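## Task

Move the foam block onto the coffee table in the neighbouring room. The robot must not tip over or finish leaning. The block has to stay on the table without the robot holding it there at the end.

## Robot and tools

ROBOT. The robot is a Hello Robot Stretch 3 with a single arm. It has a two-wheeled base 0.33 m long and 0.34 m wide, a lift that slides up a mast, and a telescoping arm that reaches out to the robot's right side. The base cannot move sideways. To move the gripper forward or back, you drive the base. Turning in place pivots about the point between the drive wheels, which is 0.05 m behind the front edge. With the arm retracted and the wrist folded, the swept circle has radius 0.28 m. An unfolded, level wrist reaches beyond that circle.

FRAMES. The base frame has its origin on the floor between the drive wheels, with x forward, y left and z up. hand_pose is reported in this frame, at the point where the closed fingertips meet. The odometry frame is the base frame as it was at the scene's start. Heading runs from -3.142 to 3.142 and is positive to the left.

execute_actions(actions): a list of actions that run in order. An empty list just returns the state and images. Each action is {"robot": command, "steps": n, "until": condition}. steps is 1 to 450 control steps at 30 per second. {"steps": n} alone just waits. If any part of a call is invalid or out of range, the whole call is rejected and nothing runs.

A command may contain these parts:
- base: exactly one of translate_m or rotate_rad. Both are offsets measured from where the base stands when that command begins, not poses. translate_m is in metres, forward positive, |value| at most 1. rotate_rad is in radians, counter-clockwise (left) positive, |value| at most 3.2.
- joints: absolute targets by name. A joint you leave out keeps its current goal. lift_m is 0 to 1.1 m (arm height). arm_m is 0 to 0.52 m (extension). wrist_yaw_rad is -1.345 to 4.42: 0 points the gripper along the arm, positive swings it toward the front, and 3.0 folds it over the base. wrist_pitch_rad is -1.57 to 0.451: 0 is level, negative tips the fingers down. wrist_roll_rad is -2.911 to 2.911. gripper_m is -0.089 to 0.179, where larger is wider; the real fingertip gap is 0.007 to 0.025 less than this value. head_pan_rad is -3.953 to 1.73: 0 is forward, positive is left, and -1.57 looks along the arm. head_tilt_rad is -1.53 to 0.419, with negative looking down.
- contact_limits: {"arm_m": e}, an effort percentage from 1 to 100 at which the arm halts. A smaller value is gentler.

Instead of a single command, robot can take a list of up to 8 commands, run one after another, with {"pause_s": s} (at most 15) as a waiting item. Base and joint motions in one command start together and keep going after the action ends. Any new command takes over immediately and discards the rest of an older queue. {"robot": {"stop": true}} brakes everything and clears the queue.

until ends an action early once its conditions hold. {"robot": {"status": "ended"}} with steps 450 waits until nothing is moving and no queue is running. You can also compare fields, for example {"lift_m": [">", 0.3]} or {"base_status": ["!=", "moving"]}. {"any": {"status": "ended"}} fires when the first motion ends.

zoom_image(camera, region): returns an enlarged crop of the latest image from head_camera, nav_camera or wrist_camera. region is [x0, y0, x1, y1] in image pixels with the origin at the top left, at most 504x504. head_camera and nav_camera move with head pan and tilt; wrist_camera rides on the gripper.

finished_scene(scene): ends the current scene, given its number, and cannot be undone. Let all motion settle first, because anything still moving gets braked afterwards. The object must stay in place without help from the robot.

RESULTS. base_status shows progress as (moved of goal). joint_goals, joint_status and measured_speeds give per-joint information. Status words are moving, done, off_target, contact_stop, time_out, stopped, not_commanded and torque_fault. The refusals, queue and queue_left fields describe the latest queue. A line starting refused: or dropped: names the goal and the reason, counting actions and commands from 0. on_its_own appears when the robot has changed a goal itself, when a joint is slack or its servo is off, or when base_tilt has drifted 3 degrees or more from its starting value. lidar_m gives 12 distances in 30-degree sectors, starting straight ahead and going counter-clockwise, in a plane 0.17 m above the floor; it sees table legs but not tabletops. wrist_depth_mm and head_depth_mm are 7x7 grids of median depths. motor_effort is a percentage, with the peak in brackets; it is noisy and biased. Odometry counts wheel turns, so wheel slip shows up as travel.

SPEED. The base only reaches full speed (0.30 m/s, 1.9 rad/s) when the arm is stowed: lift_m below 0.30, arm_m below 0.03 and wrist_yaw_rad above 2.54. Otherwise it is capped at 0.10 m/s and 0.63 rad/s.

GRIPPER. To grasp, command a gripper_m smaller than the object's width. To let go, open at least 0.02 beyond the value where the fingers first touched. Neither the reading nor a done status proves that something is held, so check the images.

AVOID. Fold or unfold the wrist only with lift_m between 0.32 and 0.95, wrist_pitch_rad at -0.4 and roll near 0. Once folded, the lift may go down to 0.25. If wrist_yaw_rad is below -0.4, keep pitch at -0.5 or lower. Pushing the arm into something solid with the gripper above about 0.45 m can tip the robot, and pushing again after a contact_stop makes this worse. Do not drive while the gripper holds or hooks anything fixed. If the base snags or starts to lean, reverse the last move in small steps, free the gripper, and lower the lift to about 0.2. The base, wrist and head have no contact stop. Wrist servos can shut off for 10 s after straining. Set objects down gently and upright, and do not let them drop, slam or get knocked.

Each tool is called after "Request:" by a JSON object that holds its "method" and its "body", one argument or row to a line.

## Session

Request:
{"method": "execute_actions", "body": {
  "actions": []
}}

Scene clock: 0.00 s.
robot.base_odometry: x=+0.000 y=+0.000 heading=+0.000 (m, m, rad; robot's odometry frame)
robot.turned_by_wheels: +0.000 (rad since the last result)
robot.turned_by_imu: +0.000 (rad since the last result)
robot.base_tilt: forward=-0.2 right=+1.2 (deg)
robot.lidar_m: 1.42 1.55 1.11 0.95 0.79 0.79 0.89 0.98 0.97 1.09 1.95 2.96
robot.head_depth_mm: 1956 2857 2985 2975 3038 3011 2232 / 1952 2963 3113 3110 3109 3092 2224 / 1927 2693 2780 2724 2729 2770 2244 / 1940 2411 2417 2414 2347 2307 1981 / 1935 2111 2082 2089 2090 1957 1084 / 1842 1898 1880 1873 1876 1548 1035 / 1726 1711 1705 1698 1690 1569 1039
robot.base_status: not_commanded
robot.joint_positions: lift_m=+0.591 arm_m=+0.000 wrist_yaw_rad=+3.057 wrist_pitch_rad=-0.621 wrist_roll_rad=-0.019 gripper_m=+0.037 head_pan_rad=+0.000 head_tilt_rad=-0.008
robot.joint_goals: lift_m=+0.591 arm_m=+0.000 wrist_yaw_rad=+3.057 wrist_pitch_rad=-0.621 wrist_roll_rad=-0.019 gripper_m=+0.037 head_pan_rad=+0.000 head_tilt_rad=-0.008
robot.joint_status: lift_m=not_commanded arm_m=not_commanded wrist_yaw_rad=not_commanded wrist_pitch_rad=not_commanded wrist_roll_rad=not_commanded gripper_m=not_commanded head_pan_rad=not_commanded head_tilt_rad=not_commanded
robot.measured_speeds: translate_m=+0.000 rotate_rad=+0.000 lift_m=+0.000 arm_m=+0.000 wrist_yaw_rad=+0.000 wrist_pitch_rad=+0.000 wrist_roll_rad=+0.000 head_pan_rad=+0.000 head_tilt_rad=+0.000
robot: refusals=0 queue=idle queue_left=0
robot.motor_effort: left_wheel=+0 right_wheel=+0 lift_m=+26 arm_m=+1 wrist_yaw_rad=+0 wrist_pitch_rad=+5 wrist_roll_rad=+0 gripper_m=+0 head_pan_rad=+1 head_tilt_rad=+2 (%)
robot.hand_pose: x=-0.0047 y=+0.0485 z=+0.5607 quat_wxyz=(+0.243, +0.675, +0.190, +0.670) (m; robot's base frame)
robot.wrist_depth_mm: 610 676 956 - - - - / 632 759 - - - - - / 684 836 - - - - - / 736 888 - - - - - / 776 873 859 898 871 846 852 / 770 766 756 742 789 748 745 / 661 682 - 689 654 663 658
pictures: head_camera (sideways: a quarter turn clockwise sets it upright), nav_camera (sideways: a quarter turn counterclockwise sets it upright), wrist_camera
Images, in order (width x height): head_camera 896x504, nav_camera 672x504, wrist_camera 644x364.

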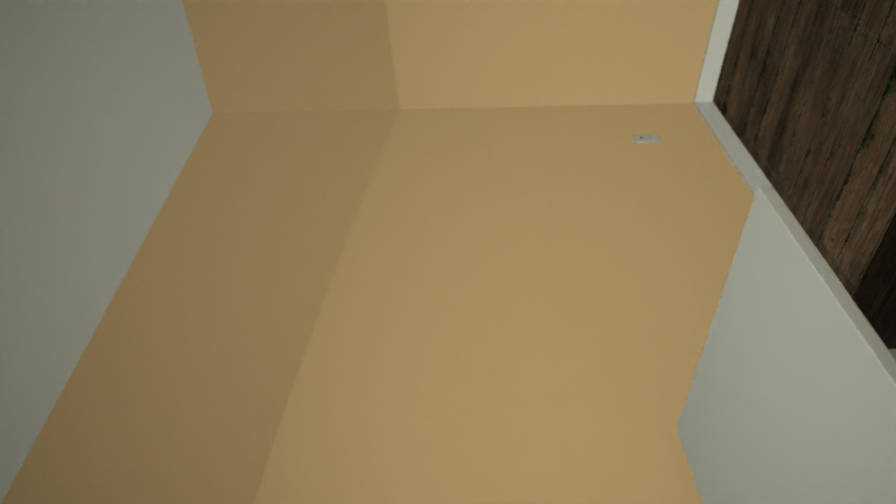

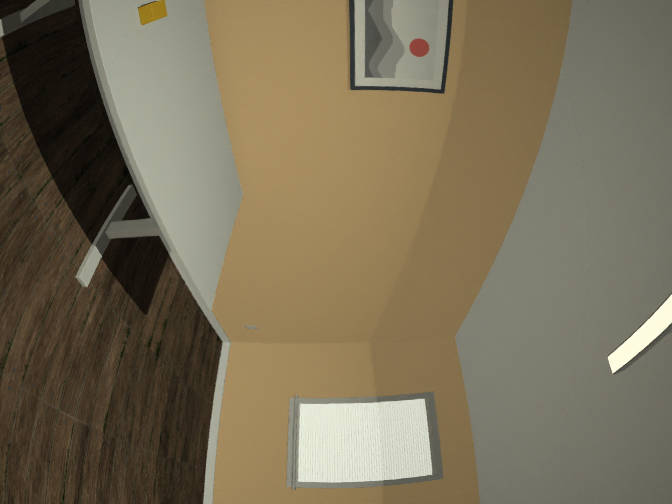

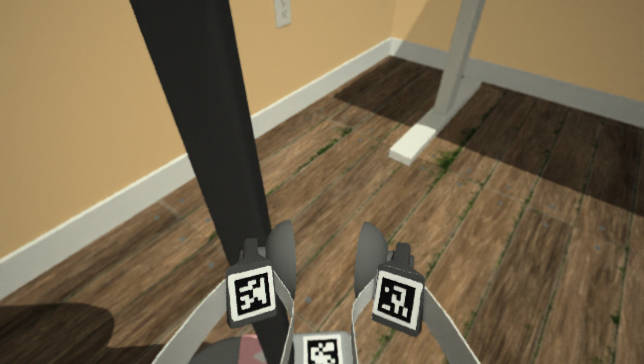

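Request:
{"method": "execute_actions", "body": {
  "actions": [
    {"robot":{"joints":{"head_pan_rad":0.9,"head_tilt_rad":-0.6}},"steps":100,"until":{"robot":{"status":"ended"}}}
  ]
}}

Scene clock: 3.03 s.
robot.base_odometry: x=+0.000 y=+0.000 heading=+0.000 (m, m, rad; robot's odometry frame)
robot.turned_by_wheels: +0.000 (rad since the last result)
robot.turned_by_imu: +0.001 (rad since the last result)
robot.base_tilt: forward=-0.1 right=+1.3 (deg)
robot.lidar_m: 1.42 1.55 1.11 0.94 0.79 0.79 0.89 0.98 0.97 1.10 1.94 2.97
robot.head_depth_mm: 1285 1427 1462 1034 1754 1480 1251 / 1300 1427 1452 1032 1741 1475 1247 / 1294 1432 1458 1036 1735 1467 1249 / 1297 1431 1457 1030 1732 1471 1250 / 1295 1426 1465 1034 1733 1460 1245 / 1295 1445 1443 1031 1603 1412 1245 / 1288 1432 1540 1027 1747 1471 1247
robot.base_status: not_commanded
robot.joint_positions: lift_m=+0.591 arm_m=+0.000 wrist_yaw_rad=+3.057 wrist_pitch_rad=-0.621 wrist_roll_rad=-0.019 gripper_m=+0.037 head_pan_rad=+0.893 head_tilt_rad=-0.592
robot.joint_goals: lift_m=+0.591 arm_m=+0.000 wrist_yaw_rad=+3.057 wrist_pitch_rad=-0.621 wrist_roll_rad=-0.019 gripper_m=+0.037 head_pan_rad=+0.900 head_tilt_rad=-0.600
robot.joint_status: lift_m=not_commanded arm_m=not_commanded wrist_yaw_rad=not_commanded wrist_pitch_rad=not_commanded wrist_roll_rad=not_commanded gripper_m=not_commanded head_pan_rad=done head_tilt_rad=done
robot.measured_speeds: translate_m=+0.000 rotate_rad=+0.000 lift_m=+0.000 arm_m=+0.000 wrist_yaw_rad=+0.000 wrist_pitch_rad=+0.000 wrist_roll_rad=+0.000 head_pan_rad=+0.000 head_tilt_rad=+0.000
robot: refusals=0 queue=done queue_left=0
robot.motor_effort: left_wheel=-1(1) right_wheel=+1(1) lift_m=+25(25) arm_m=+0(0) wrist_yaw_rad=+0(0) wrist_pitch_rad=+5(5) wrist_roll_rad=+0(0) gripper_m=-1(0) head_pan_rad=+4(56) head_tilt_rad=-4(36) (%)
robot.hand_pose: x=-0.0047 y=+0.0485 z=+0.5607 quat_wxyz=(+0.243, +0.675, +0.190, +0.670) (m; robot's base frame)
robot.wrist_depth_mm: 613 701 974 - - - - / 642 741 - - - - - / 686 817 - - - - - / 735 893 - - - - - / 767 834 867 863 880 855 850 / 753 766 760 756 761 738 748 / 674 682 - 673 662 661 660
pictures: head_camera (sideways: a quarter turn clockwise sets it upright), nav_camera (sideways: a quarter turn counterclockwise sets it upright), wrist_camera
camera_calibration (this result's frames):
head_camera: T_world_to_cam=[[-0.379309, -0.417312, -0.825818, 1.09602], [-0.748425, 0.663163, 0.00864475, -0.00664543], [0.544044, 0.621342, -0.563871, 0.688903], [0, 0, 0, 1]] pos_world=[0.0359625, 0.0337438, 1.29362]
nav_camera: T_world_to_cam=[[0.355522, 0.425573, 0.832161, -1.03379], [0.786726, -0.616958, -0.0205943, 0.0737052], [0.504644, 0.662005, -0.554152, 0.678663], [0, 0, 0, 1]] pos_world=[-0.0329333, 0.036149, 1.23788]
wrist_camera: T_world_to_cam=[[0.999706, -0.0219261, 0.0103914, 0.00536931], [-0.0072784, -0.679534, -0.733608, 0.485897], [0.0231465, 0.733317, -0.679493, 0.506724], [0, 0, 0, 1]] pos_world=[-0.01356, -0.0412875, 0.700718]
Images, in order (width x height): head_camera 896x504, nav_camera 672x504, wrist_camera 644x364.

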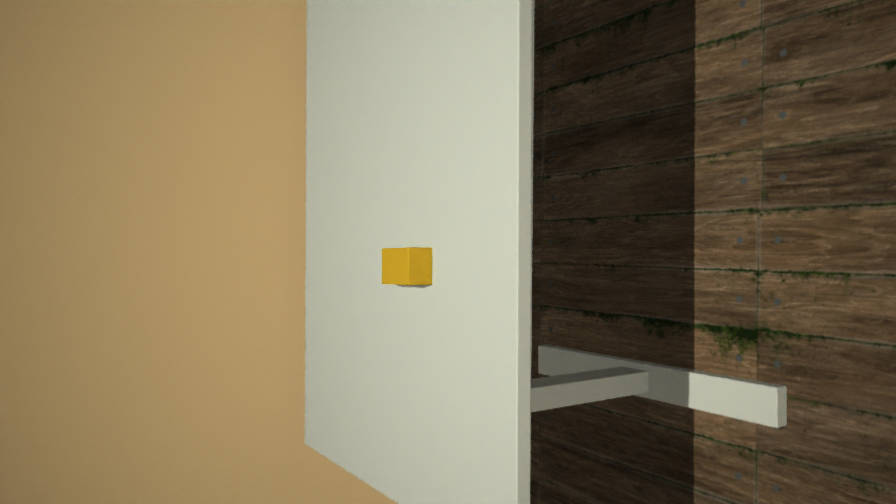

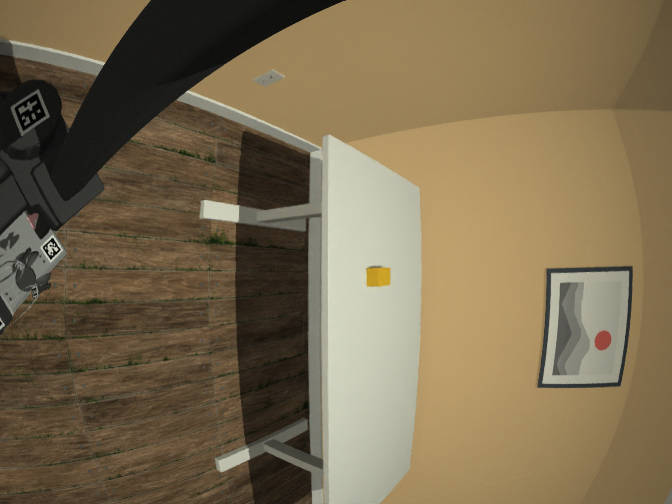

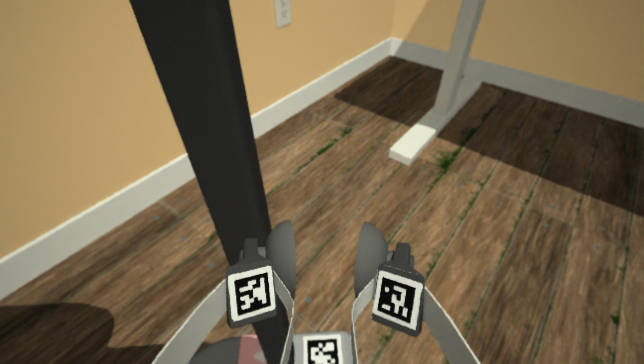

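Request:
{"method": "execute_actions", "body": {
  "actions": [
    {"robot":[{"base":{"rotate_rad":0.86},"joints":{"head_pan_rad":-2.6,"head_tilt_rad":-0.4,"lift_m":0.86,"wrist_pitch_rad":-0.4,"wrist_roll_rad":0}}],"steps":100,"until":{"robot":{"base_status":["!=","moving"]}}},
    {"robot":{"base":{"translate_m":0.33}},"steps":200,"until":{"robot":{"status":"ended"}}}
  ]
}}

Scene clock: 19.47 s.
robot.base_odometry: x=+0.215 y=+0.250 heading=+0.860 (m, m, rad; robot's odometry frame)
robot.turned_by_wheels: +0.860 (rad since the last result)
robot.turned_by_imu: +0.868 (rad since the last result)
robot.base_tilt: forward=-0.3 right=+1.3 (deg)
robot.lidar_m: 1.22 0.80 0.81 0.78 0.82 1.14 1.30 1.36 2.00 2.97 1.20 1.26
robot.head_depth_mm: 1094 1154 1246 1326 1420 1543 1401 / 1152 1223 1300 1399 1509 1627 1404 / 1208 1291 1386 1493 1611 1671 1403 / 1269 1376 1476 1591 1752 1729 1403 / 1356 1463 1561 1711 1883 1730 1400 / 1442 1533 1701 1945 2098 1734 1410 / 1628 1756 1935 2140 2216 1741 1410
robot.base_status: done (translate_m +0.3300 of +0.3300)
robot.joint_positions: lift_m=+0.860 arm_m=+0.000 wrist_yaw_rad=+3.057 wrist_pitch_rad=-0.419 wrist_roll_rad=-0.005 gripper_m=+0.037 head_pan_rad=-2.593 head_tilt_rad=-0.408
robot.joint_goals: lift_m=+0.860 arm_m=+0.000 wrist_yaw_rad=+3.057 wrist_pitch_rad=-0.400 wrist_roll_rad=+0.000 gripper_m=+0.037 head_pan_rad=-2.600 head_tilt_rad=-0.400
robot.joint_status: lift_m=done arm_m=not_commanded wrist_yaw_rad=not_commanded wrist_pitch_rad=done wrist_roll_rad=done gripper_m=not_commanded head_pan_rad=done head_tilt_rad=done
robot.measured_speeds: translate_m=+0.000 rotate_rad=+0.000 lift_m=+0.000 arm_m=+0.000 wrist_yaw_rad=+0.000 wrist_pitch_rad=+0.000 wrist_roll_rad=+0.000 head_pan_rad=+0.000 head_tilt_rad=+0.000
robot: refusals=0 queue=done queue_left=0
robot.motor_effort: left_wheel=-4(8) right_wheel=+4(8) lift_m=+30(32) arm_m=+0(0) wrist_yaw_rad=-1(0) wrist_pitch_rad=+7(7) wrist_roll_rad=+3(3) gripper_m=+0(0) head_pan_rad=-4(52) head_tilt_rad=+4(21) (%)
robot.hand_pose: x=-0.0023 y=+0.0782 z=+0.8722 quat_wxyz=(+0.176, +0.695, +0.118, +0.687) (m; robot's base frame)
robot.wrist_depth_mm: 720 724 718 735 754 772 755 / 772 787 797 806 843 830 805 / 855 840 849 872 917 917 896 / 958 920 955 977 970 965 522 / - - - - - - - / - - - - - - - / - - - - - - -
pictures: head_camera (sideways: a quarter turn clockwise sets it upright), nav_camera (sideways: a quarter turn counterclockwise sets it upright), wrist_camera
camera_calibration (this result's frames):
head_camera: T_world_to_cam=[[0.361094, 0.181319, -0.914732, 1.20747], [0.482905, -0.875506, 0.0170855, -0.0251486], [-0.797756, -0.447898, -0.4037, 0.48868], [0, 0, 0, 1]] pos_world=[-0.034018, -0.0220752, 1.30222]
nav_camera: T_world_to_cam=[[-0.340621, -0.196589, 0.919418, -1.14335], [-0.535547, 0.844317, -0.0178754, 0.0782361], [-0.772766, -0.49848, -0.392874, 0.476603], [0, 0, 0, 1]] pos_world=[0.0207513, -0.0532497, 1.23986]
wrist_camera: T_world_to_cam=[[0.999474, -0.0308962, 0.00984898, 0.00146707], [-0.00760867, -0.51867, -0.854941, 0.827822], [0.0315228, 0.854416, -0.518633, 0.546759], [0, 0, 0, 1]] pos_world=[-0.012403, -0.0377474, 0.991291]
Images, in order (width x height): head_camera 896x504, nav_camera 672x504, wrist_camera 644x364.

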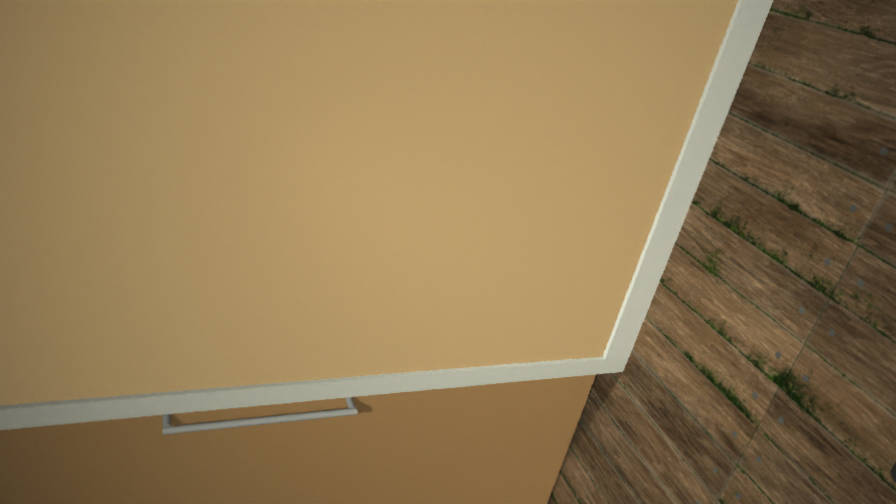

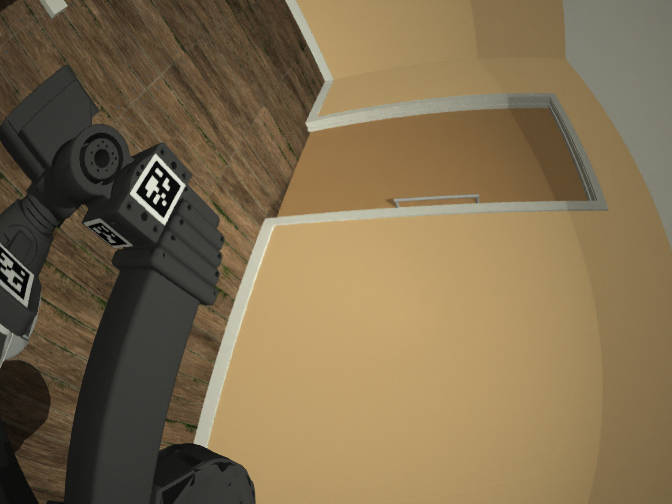

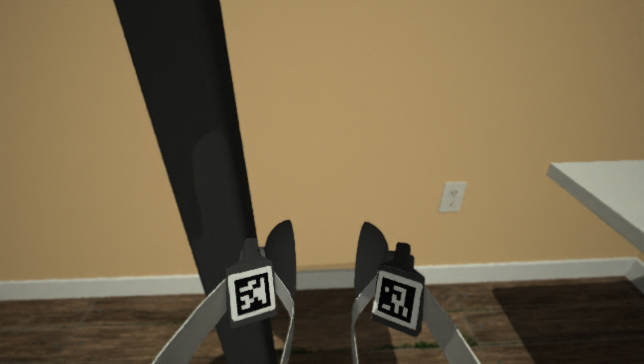

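Request:
{"method": "zoom_image", "body": {
  "camera": "nav_camera",
  "region": [240, 60, 640, 260]
}}

Request:
{"method": "execute_actions", "body": {
  "actions": [
    {"robot":{"base":{"rotate_rad":1.555},"joints":{"head_pan_rad":-3.75,"head_tilt_rad":-0.15,"wrist_yaw_rad":0,"gripper_m":0.15}},"steps":300,"until":{"robot":{"status":"ended"}}}
  ]
}}

Region (240, 60, 640, 260) of nav_camera's 672x504 image, scaled by 1.260, with more detail than that image has.

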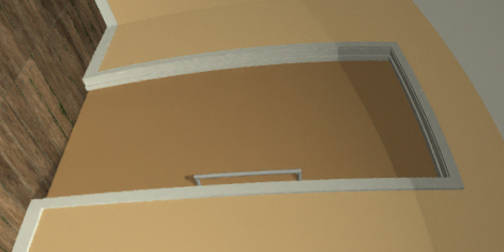

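Scene clock: 25.47 s.
robot.base_odometry: x=+0.215 y=+0.250 heading=+2.415 (m, m, rad; robot's odometry frame)
robot.turned_by_wheels: +1.555 (rad since the last result)
robot.turned_by_imu: +1.562 (rad since the last result)
robot.base_tilt: forward=-0.2 right=+1.3 (deg)
robot.lidar_m: 0.78 0.81 1.12 1.30 1.35 1.96 2.98 1.19 1.26 1.22 0.80 0.81
robot.head_depth_mm: 1408 1426 1462 1503 1542 1579 1618 / 1523 1561 1593 1646 1725 1756 1733 / 1752 1888 1948 1978 2051 2122 1871 / 1970 2140 2200 2266 2383 2333 1857 / 2241 2379 2487 2579 2657 2428 1866 / 2530 2774 2950 3035 3170 2471 1811 / 2702 2882 2898 2928 3060 2437 1814
robot.base_status: done (rotate_rad +1.5549 of +1.5550)
robot.joint_positions: lift_m=+0.860 arm_m=+0.000 wrist_yaw_rad=+0.002 wrist_pitch_rad=-0.419 wrist_roll_rad=-0.004 gripper_m=+0.150 head_pan_rad=-3.743 head_tilt_rad=-0.162
robot.joint_goals: lift_m=+0.860 arm_m=+0.000 wrist_yaw_rad=+0.000 wrist_pitch_rad=-0.400 wrist_roll_rad=+0.000 gripper_m=+0.150 head_pan_rad=-3.750 head_tilt_rad=-0.150
robot.joint_status: lift_m=done arm_m=not_commanded wrist_yaw_rad=done wrist_pitch_rad=done wrist_roll_rad=done gripper_m=done head_pan_rad=done head_tilt_rad=done
robot.measured_speeds: translate_m=+0.000 rotate_rad=+0.000 lift_m=+0.000 arm_m=+0.000 wrist_yaw_rad=+0.000 wrist_pitch_rad=+0.000 wrist_roll_rad=+0.000 head_pan_rad=+0.000 head_tilt_rad=+0.000
robot: refusals=0 queue=done queue_left=0
robot.motor_effort: left_wheel=-4(9) right_wheel=+4(9) lift_m=+30(31) arm_m=-1(0) wrist_yaw_rad=-1(0) wrist_pitch_rad=+7(7) wrist_roll_rad=+2(3) gripper_m=-1(83) head_pan_rad=-4(52) head_tilt_rad=+7(27) (%)
robot.hand_pose: x=-0.0210 y=-0.3695 z=+0.8722 quat_wxyz=(+0.693, +0.148, -0.690, -0.146) (m; robot's base frame)
robot.wrist_depth_mm: 875 876 894 862 855 871 868 / 914 948 922 927 907 933 896 / 902 692 688 695 693 676 670 / 691 511 513 455 510 499 503 / 411 423 410 400 398 401 396 / 337 - 332 333 333 - 331 / 305 290 294 288 284 286 283
pictures: head_camera (sideways: a quarter turn clockwise sets it upright), nav_camera (sideways: a quarter turn counterclockwise sets it upright), wrist_camera
camera_calibration (this result's frames):
head_camera: T_world_to_cam=[[0.118714, -0.122264, -0.985372, 1.30122], [-0.597404, -0.80147, 0.0274724, -0.0320885], [-0.793105, 0.585404, -0.168187, 0.182131], [0, 0, 0, 1]] pos_world=[-0.0291934, 0.0267536, 1.3137]
nav_camera: T_world_to_cam=[[-0.123585, 0.0968543, 0.987596, -1.23375], [0.548804, 0.835845, -0.013296, 0.0656646], [-0.826765, 0.540353, -0.156452, 0.169226], [0, 0, 0, 1]] pos_world=[-0.0485999, -0.0268336, 1.24579]
wrist_camera: T_world_to_cam=[[-0.998402, -0.0557892, 0.00894641, -0.0439955], [-0.0365717, 0.517381, -0.854973, 0.977698], [0.0430696, -0.853934, -0.518595, 0.298869], [0, 0, 0, 1]] pos_world=[-0.0210414, -0.253083, 0.991291]
Images, in order (width x height): head_camera 896x504, nav_camera 672x504, wrist_camera 644x364.

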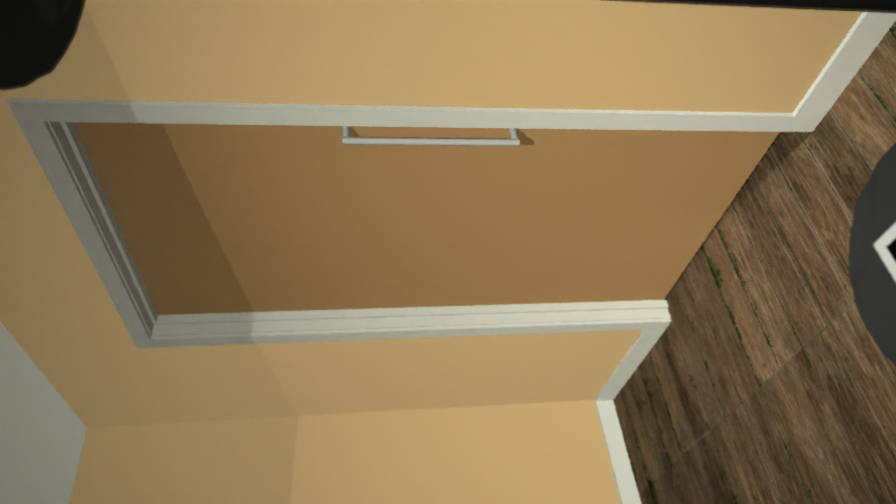

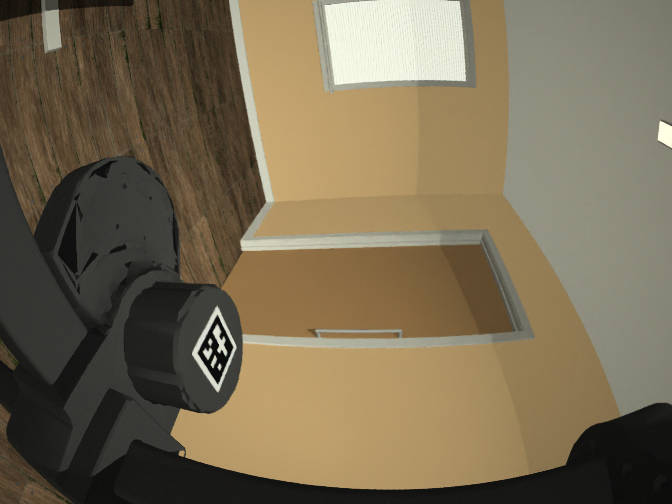

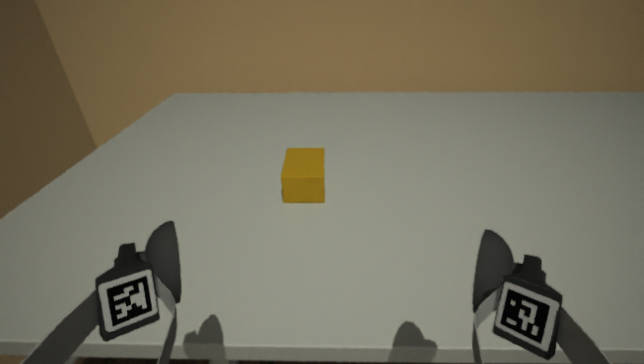

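Request:
{"method": "execute_actions", "body": {
  "actions": [
    {"robot":{"base":{"translate_m":0.036},"joints":{"head_pan_rad":-1.57,"head_tilt_rad":-0.75,"arm_m":0.21,"lift_m":0.76}},"steps":300,"until":{"robot":{"status":"ended"}}}
  ]
}}

Scene clock: 37.53 s.
robot.base_odometry: x=+0.188 y=+0.274 heading=+2.415 (m, m, rad; robot's odometry frame)
robot.turned_by_wheels: +0.000 (rad since the last result)
robot.turned_by_imu: +0.002 (rad since the last result)
robot.base_tilt: forward=-0.2 right=+1.2 (deg)
robot.lidar_m: 0.75 0.77 1.06 1.30 1.35 1.97 3.00 1.22 1.26 1.22 0.79 0.77
robot.head_depth_mm: 1059 1199 1081 847 716 - - / 1048 1187 1078 869 - 1322 1140 / 1047 1184 1076 900 - 1343 1170 / 1041 1172 1076 870 - 1348 1173 / 1040 1169 1063 868 694 1336 1159 / 1034 1166 1068 837 693 1299 1148 / 1024 1155 1067 835 692 1334 1156
robot.base_status: done (translate_m +0.0360 of +0.0360)
robot.joint_positions: lift_m=+0.760 arm_m=+0.210 wrist_yaw_rad=+0.002 wrist_pitch_rad=-0.419 wrist_roll_rad=-0.004 gripper_m=+0.150 head_pan_rad=-1.577 head_tilt_rad=-0.741
robot.joint_goals: lift_m=+0.760 arm_m=+0.210 wrist_yaw_rad=+0.000 wrist_pitch_rad=-0.400 wrist_roll_rad=+0.000 gripper_m=+0.150 head_pan_rad=-1.570 head_tilt_rad=-0.750
robot.joint_status: lift_m=done arm_m=done wrist_yaw_rad=done wrist_pitch_rad=done wrist_roll_rad=done gripper_m=done head_pan_rad=done head_tilt_rad=done
robot.measured_speeds: translate_m=+0.000 rotate_rad=+0.000 lift_m=+0.000 arm_m=+0.000 wrist_yaw_rad=+0.000 wrist_pitch_rad=+0.000 wrist_roll_rad=+0.000 head_pan_rad=+0.000 head_tilt_rad=+0.000
robot: refusals=0 queue=done queue_left=0
robot.motor_effort: left_wheel=-4(6) right_wheel=+4(7) lift_m=+21(31) arm_m=+3(2) wrist_yaw_rad=-1(2) wrist_pitch_rad=+7(7) wrist_roll_rad=+2(3) gripper_m=-1(0) head_pan_rad=+4(53) head_tilt_rad=-5(38) (%)
robot.hand_pose: x=-0.0212 y=-0.5789 z=+0.7727 quat_wxyz=(+0.693, +0.148, -0.690, -0.147) (m; robot's base frame)
robot.wrist_depth_mm: 706 697 714 675 678 671 664 / 747 742 664 660 656 646 646 / 443 443 441 430 429 426 424 / 326 323 321 236 323 318 315 / 258 269 256 216 253 253 250 / 214 - 213 210 210 - 209 / - 180 182 180 180 174 178
pictures: head_camera (sideways: a quarter turn clockwise sets it upright), nav_camera (sideways: a quarter turn counterclockwise sets it upright), wrist_camera
camera_calibration (this result's frames):
head_camera: T_world_to_cam=[[0.0379273, 0.67877, -0.73337, 0.972965], [0.998535, -0.0540786, 0.00158825, -0.00811416], [-0.0385816, -0.732357, -0.679827, 0.8433], [0, 0, 0, 1]] pos_world=[0.00373618, -0.0432629, 1.28686]
nav_camera: T_world_to_cam=[[-0.0141732, -0.671465, 0.7409, -0.912573], [-0.999745, -0.00349334, -0.0222908, 0.0868073], [0.0175557, -0.741028, -0.671245, 0.833958], [0, 0, 0, 1]] pos_world=[0.0592103, 0.00552772, 1.23785]
wrist_camera: T_world_to_cam=[[-0.998454, -0.0549146, 0.00865768, -0.0542248], [-0.0358619, 0.517225, -0.855098, 1.00098], [0.0424794, -0.854086, -0.518395, 0.0682103], [0, 0, 0, 1]] pos_world=[-0.0211414, -0.462454, 0.891767]
Images, in order (width x height): head_camera 896x504, nav_camera 672x504, wrist_camera 644x364.

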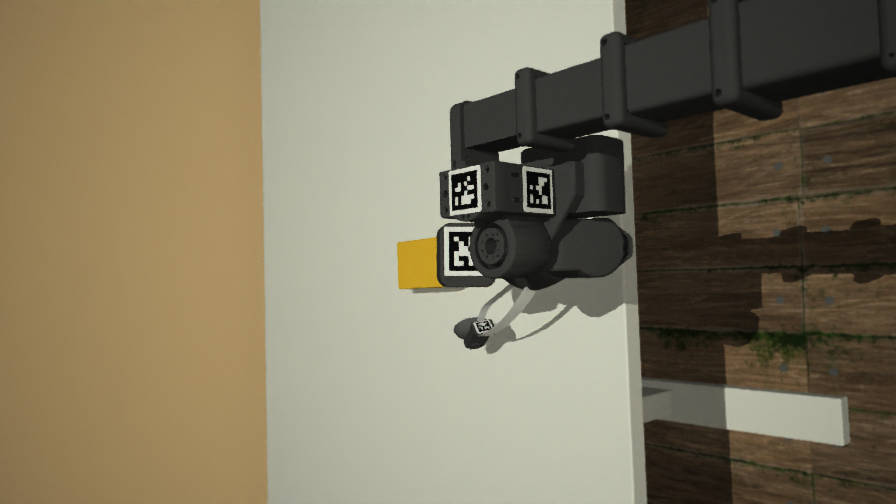

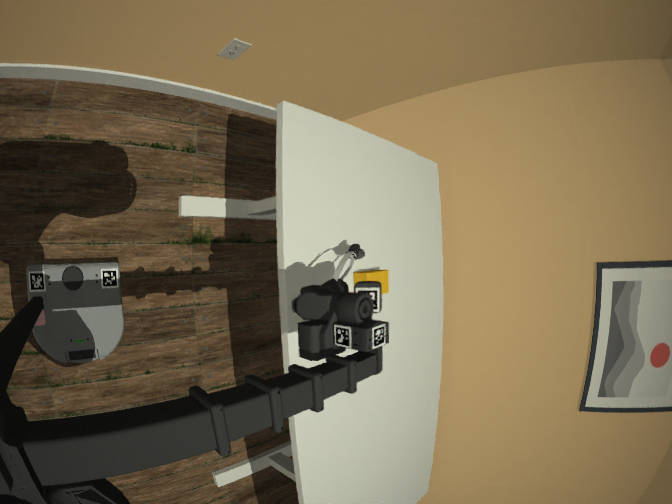

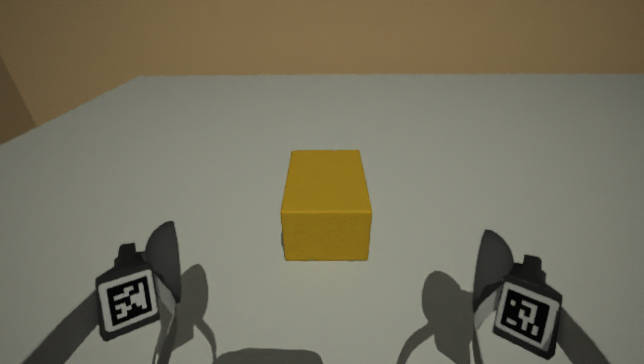

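Request:
{"method": "execute_actions", "body": {
  "actions": [
    {"robot":{"joints":{"arm_m":0.305,"lift_m":0.735}},"steps":300,"until":{"robot":{"status":"ended"}}}
  ]
}}

Scene clock: 42.70 s.
robot.base_odometry: x=+0.188 y=+0.274 heading=+2.415 (m, m, rad; robot's odometry frame)
robot.turned_by_wheels: +0.000 (rad since the last result)
robot.turned_by_imu: +0.001 (rad since the last result)
robot.base_tilt: forward=-0.2 right=+1.3 (deg)
robot.lidar_m: 0.75 0.78 1.06 1.30 1.35 1.97 3.00 1.22 1.26 1.22 0.78 0.77
robot.head_depth_mm: 1061 1198 1082 846 717 1380 - / 1045 1195 1080 872 - - 1165 / 1044 1187 1078 - 681 1341 1171 / 1043 1182 1071 - 678 1342 1169 / 1037 1171 1070 843 692 1332 1172 / 1033 1170 1065 840 691 1304 1152 / 1024 1163 1059 833 691 1331 1169
robot.base_status: done (translate_m +0.0360 of +0.0360)
robot.joint_positions: lift_m=+0.735 arm_m=+0.305 wrist_yaw_rad=+0.002 wrist_pitch_rad=-0.419 wrist_roll_rad=-0.004 gripper_m=+0.150 head_pan_rad=-1.577 head_tilt_rad=-0.741
robot.joint_goals: lift_m=+0.735 arm_m=+0.305 wrist_yaw_rad=+0.000 wrist_pitch_rad=-0.400 wrist_roll_rad=+0.000 gripper_m=+0.150 head_pan_rad=-1.570 head_tilt_rad=-0.750
robot.joint_status: lift_m=done arm_m=done wrist_yaw_rad=done wrist_pitch_rad=done wrist_roll_rad=done gripper_m=done head_pan_rad=done head_tilt_rad=done
robot.measured_speeds: translate_m=+0.000 rotate_rad=+0.000 lift_m=+0.000 arm_m=+0.000 wrist_yaw_rad=+0.000 wrist_pitch_rad=+0.000 wrist_roll_rad=+0.000 head_pan_rad=+0.000 head_tilt_rad=+0.000
robot: refusals=0 queue=done queue_left=0
robot.motor_effort: left_wheel=-4(4) right_wheel=+3(4) lift_m=+20(20) arm_m=+3(2) wrist_yaw_rad=-1(2) wrist_pitch_rad=+7(7) wrist_roll_rad=+2(2) gripper_m=+0(0) head_pan_rad=+4(5) head_tilt_rad=-5(5) (%)
robot.hand_pose: x=-0.0212 y=-0.6739 z=+0.7477 quat_wxyz=(+0.693, +0.148, -0.690, -0.147) (m; robot's base frame)
robot.wrist_depth_mm: 612 616 598 604 585 585 573 / 654 573 563 571 565 556 562 / 381 373 374 370 369 359 363 / 276 276 275 275 270 270 270 / 219 226 217 151 217 216 215 / 181 - 175 125 173 - 178 / - 152 150 118 145 149 152
pictures: head_camera (sideways: a quarter turn clockwise sets it upright), nav_camera (sideways: a quarter turn counterclockwise sets it upright), wrist_camera
camera_calibration (this result's frames):
head_camera: T_world_to_cam=[[0.0379161, 0.678772, -0.733369, 0.972964], [0.998536, -0.0540621, 0.00158817, -0.00811406], [-0.0385695, -0.732356, -0.679829, 0.843301], [0, 0, 0, 1]] pos_world=[0.0037369, -0.0432629, 1.28686]
nav_camera: T_world_to_cam=[[-0.0141621, -0.671467, 0.740899, -0.912572], [-0.999745, -0.00350987, -0.0222908, 0.0868073], [0.017568, -0.741026, -0.671246, 0.833959], [0, 0, 0, 1]] pos_world=[0.0592102, 0.00552871, 1.23785]
wrist_camera: T_world_to_cam=[[-0.998454, -0.0549085, 0.00865728, -0.059222], [-0.0358577, 0.517213, -0.855105, 1.02875], [0.0424749, -0.854094, -0.518382, -0.0258943], [0, 0, 0, 1]] pos_world=[-0.021142, -0.557449, 0.866776]
Images, in order (width x height): head_camera 896x504, nav_camera 672x504, wrist_camera 644x364.

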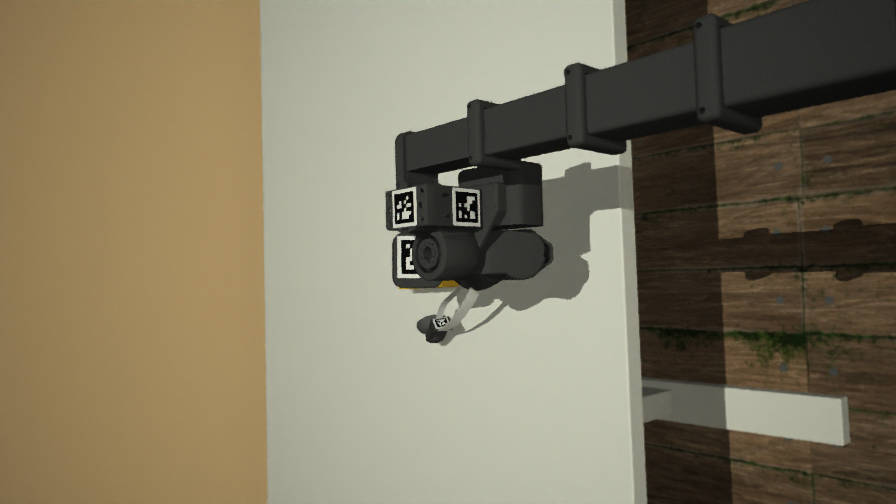

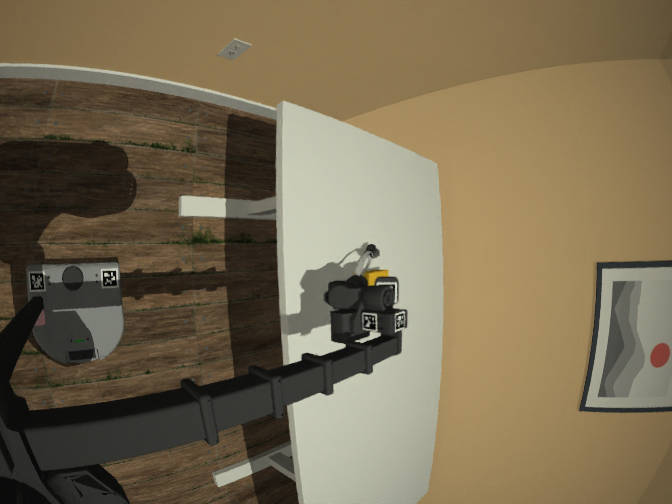

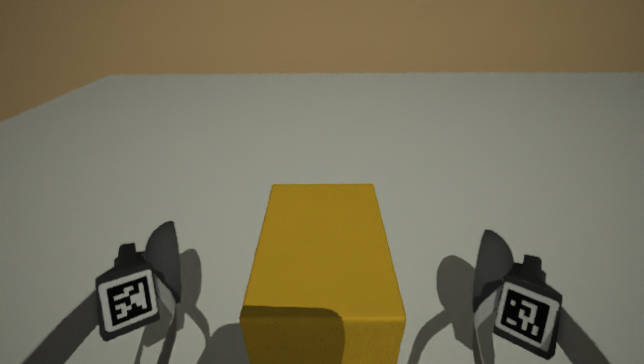

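Request:
{"method": "execute_actions", "body": {
  "actions": [
    {"robot":[{"joints":{"gripper_m":0.015}},{"joints":{"lift_m":0.79}}],"steps":300,"until":{"robot":{"status":"ended"}}}
  ]
}}

Scene clock: 46.57 s.
robot.base_odometry: x=+0.188 y=+0.274 heading=+2.415 (m, m, rad; robot's odometry frame)
robot.turned_by_wheels: +0.000 (rad since the last result)
robot.turned_by_imu: +0.001 (rad since the last result)
robot.base_tilt: forward=-0.3 right=+1.3 (deg)
robot.lidar_m: 0.75 0.78 1.06 1.30 1.35 1.96 2.99 1.23 1.26 1.22 0.78 0.77
robot.head_depth_mm: 1055 1192 1079 846 718 - - / 1056 1189 1084 - - 1315 1169 / 1047 1183 1124 - 696 1343 1168 / 1045 1171 1109 - 693 1338 1159 / 1038 1171 1062 826 691 1334 1168 / 1026 1165 1065 839 694 1297 1154 / 1023 1158 1063 838 690 1337 1166
robot.base_status: done (translate_m +0.0360 of +0.0360)
robot.joint_positions: lift_m=+0.790 arm_m=+0.305 wrist_yaw_rad=+0.002 wrist_pitch_rad=-0.419 wrist_roll_rad=-0.004 gripper_m=+0.019 head_pan_rad=-1.577 head_tilt_rad=-0.741
robot.joint_goals: lift_m=+0.790 arm_m=+0.305 wrist_yaw_rad=+0.000 wrist_pitch_rad=-0.400 wrist_roll_rad=+0.000 gripper_m=+0.018 head_pan_rad=-1.570 head_tilt_rad=-0.750
robot.joint_status: lift_m=done arm_m=done wrist_yaw_rad=done wrist_pitch_rad=done wrist_roll_rad=done gripper_m=done head_pan_rad=done head_tilt_rad=done
robot.measured_speeds: translate_m=+0.000 rotate_rad=+0.000 lift_m=+0.000 arm_m=+0.000 wrist_yaw_rad=+0.000 wrist_pitch_rad=+0.000 wrist_roll_rad=+0.000 head_pan_rad=+0.000 head_tilt_rad=+0.000
robot: refusals=0 queue=done queue_left=0
robot.motor_effort: left_wheel=-3(3) right_wheel=+4(4) lift_m=+31(32) arm_m=+4(3) wrist_yaw_rad=-2(1) wrist_pitch_rad=+7(7) wrist_roll_rad=+2(2) gripper_m=-19(96) head_pan_rad=+4(5) head_tilt_rad=-4(6) (%)
robot.hand_pose: x=-0.0212 y=-0.6739 z=+0.8022 quat_wxyz=(+0.693, +0.148, -0.690, -0.147) (m; robot's base frame)
robot.wrist_depth_mm: 615 595 608 601 608 581 592 / 667 650 652 646 643 647 654 / 712 518 512 506 503 501 500 / 382 380 373 375 370 375 368 / 300 298 298 156 297 293 296 / 253 251 126 126 126 247 244 / 212 211 201 117 198 209 207
pictures: head_camera (sideways: a quarter turn clockwise sets it upright), nav_camera (sideways: a quarter turn counterclockwise sets it upright), wrist_camera
camera_calibration (this result's frames):
head_camera: T_world_to_cam=[[0.037916, 0.678772, -0.733369, 0.972964], [0.998536, -0.054062, 0.00158817, -0.00811406], [-0.0385694, -0.732356, -0.679829, 0.843301], [0, 0, 0, 1]] pos_world=[0.0037369, -0.0432629, 1.28686]
nav_camera: T_world_to_cam=[[-0.014162, -0.671467, 0.740899, -0.912572], [-0.999745, -0.00350999, -0.0222908, 0.0868073], [0.0175681, -0.741026, -0.671246, 0.833959], [0, 0, 0, 1]] pos_world=[0.0592102, 0.00552872, 1.23785]
wrist_camera: T_world_to_cam=[[-0.998454, -0.0549112, 0.00865738, -0.0596955], [-0.0358592, 0.517214, -0.855105, 1.07537], [0.0424771, -0.854093, -0.518383, 0.00236365], [0, 0, 0, 1]] pos_world=[-0.0211417, -0.557454, 0.921294]
Images, in order (width x height): head_camera 896x504, nav_camera 672x504, wrist_camera 644x364.

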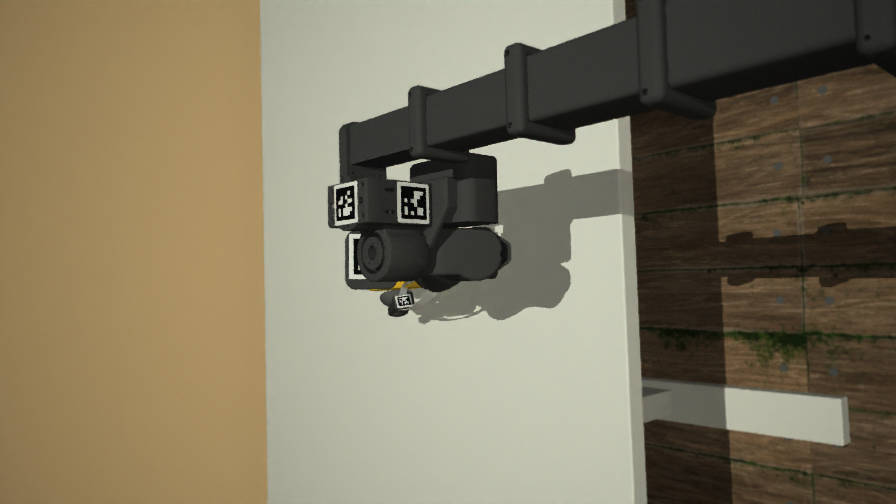

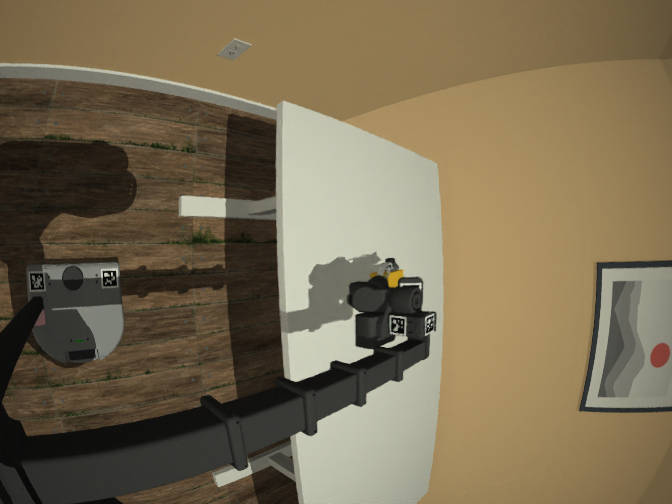

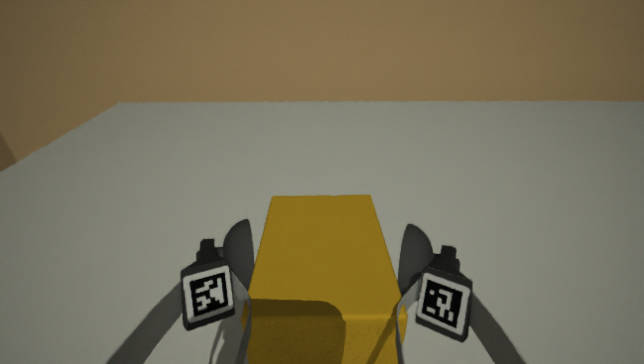

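Request:
{"method": "execute_actions", "body": {
  "actions": [
    {"robot":{"base":{"rotate_rad":-0.5},"joints":{"arm_m":0.0,"wrist_yaw_rad":2.75,"head_pan_rad":0.0,"head_tilt_rad":-1.3}},"steps":300,"until":{"robot":{"base_status":["!=","moving"]}}},
    {"robot":{"base":{"translate_m":-0.5}},"steps":300,"until":{"robot":{"arm_m":["<",0.03],"wrist_yaw_rad":[">",2.3]}}},
    {"robot":{"joints":{"lift_m":0.29,"arm_m":0.0,"wrist_yaw_rad":2.75}},"steps":300,"until":{"robot":{"status":"ended"}}}
  ]
}}

Scene clock: 71.30 s.
robot.base_odometry: x=+0.357 y=-0.197 heading=+1.915 (m, m, rad; robot's odometry frame)
robot.turned_by_wheels: -0.500 (rad since the last result)
robot.turned_by_imu: -0.502 (rad since the last result)
robot.base_tilt: forward=-0.2 right=+1.3 (deg)
robot.lidar_m: 1.22 1.18 1.24 1.10 1.07 1.11 1.67 2.57 2.02 1.12 1.46 1.20
robot.head_depth_mm: 1607 1488 1418 1333 1254 1196 1134 / 1608 1477 1406 1326 1255 1187 1134 / 1590 1495 1409 1324 1249 - 1121 / 1561 1487 1398 1319 1249 - - / 1498 1479 1390 1302 1236 - - / 1414 1481 1392 1310 1242 1187 - / 1324 1452 1382 1306 1233 1167 -
robot.base_status: done (translate_m -0.5000 of -0.5000)
robot.joint_positions: lift_m=+0.290 arm_m=+0.001 wrist_yaw_rad=+2.748 wrist_pitch_rad=-0.419 wrist_roll_rad=-0.002 gripper_m=+0.019 head_pan_rad=-0.007 head_tilt_rad=-1.285
robot.joint_goals: lift_m=+0.290 arm_m=+0.000 wrist_yaw_rad=+2.750 wrist_pitch_rad=-0.400 wrist_roll_rad=+0.000 gripper_m=+0.018 head_pan_rad=+0.000 head_tilt_rad=-1.300
robot.joint_status: lift_m=done arm_m=done wrist_yaw_rad=done wrist_pitch_rad=done wrist_roll_rad=done gripper_m=done head_pan_rad=done head_tilt_rad=done
robot.measured_speeds: translate_m=+0.000 rotate_rad=+0.000 lift_m=+0.000 arm_m=+0.000 wrist_yaw_rad=+0.000 wrist_pitch_rad=+0.000 wrist_roll_rad=+0.000 head_pan_rad=+0.000 head_tilt_rad=+0.000
robot: refusals=0 queue=done queue_left=0
robot.motor_effort: left_wheel=+3(8) right_wheel=-3(8) lift_m=+20(30) arm_m=-2(2) wrist_yaw_rad=+2(0) wrist_pitch_rad=+7(7) wrist_roll_rad=+1(2) gripper_m=-19(19) head_pan_rad=+4(52) head_tilt_rad=-8(41) (%)
robot.hand_pose: x=+0.0648 y=+0.0615 z=+0.3026 quat_wxyz=(+0.280, +0.706, +0.010, +0.650) (m; robot's base frame)
robot.wrist_depth_mm: 825 - - - - 967 830 / 875 - - - - - 912 / 932 - - - - - 902 / - 781 785 791 774 786 776 / - 631 618 157 621 605 624 / - 543 127 126 125 517 505 / 448 - 116 117 412 439 434
pictures: head_camera (sideways: a quarter turn clockwise sets it upright), nav_camera (sideways: a quarter turn counterclockwise sets it upright), wrist_camera
camera_calibration (this result's frames):
head_camera: T_world_to_cam=[[-0.960278, 0.0403301, -0.276114, 0.383391], [0.0486564, 0.998542, -0.0233682, 0.0301628], [0.274769, -0.0358747, -0.960841, 1.20664], [0, 0, 0, 1]] pos_world=[0.035147, -0.00229314, 1.26596]
nav_camera: T_world_to_cam=[[0.957962, -0.0166059, 0.286415, -0.326441], [-0.0101097, -0.999657, -0.024145, 0.0831676], [0.286718, 0.0202344, -0.957801, 1.20479], [0, 0, 0, 1]] pos_world=[-0.0318757, 0.05334, 1.24946]
wrist_camera: T_world_to_cam=[[0.942395, -0.334416, 0.00751374, -0.0373892], [-0.167361, -0.49084, -0.855024, 0.341381], [0.289622, 0.804513, -0.518534, 0.249855], [0, 0, 0, 1]] pos_world=[0.0200058, -0.0459518, 0.421728]
Images, in order (width x height): head_camera 896x504, nav_camera 672x504, wrist_camera 644x364.

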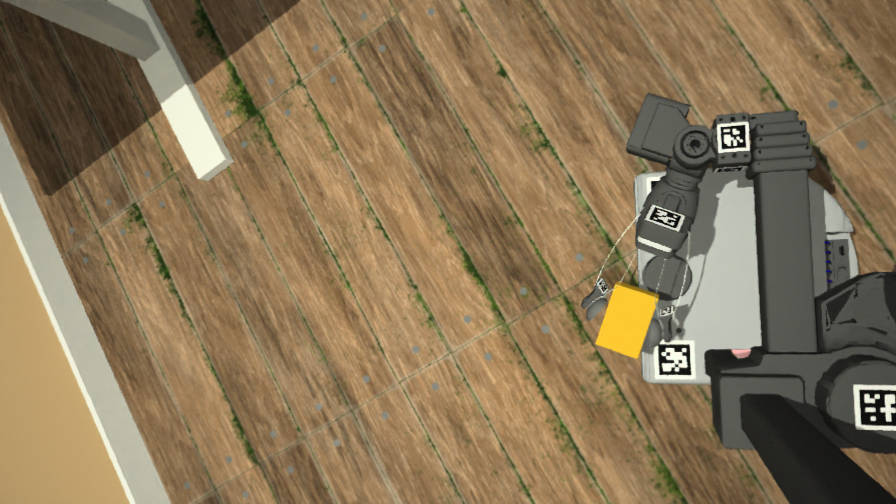

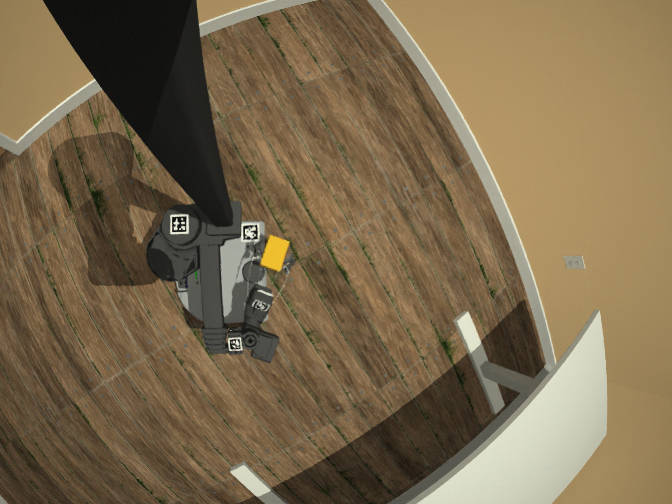

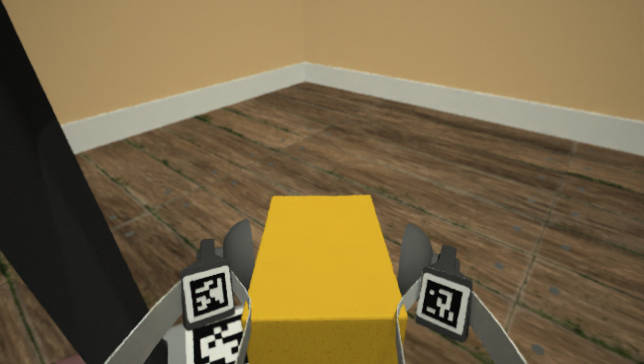

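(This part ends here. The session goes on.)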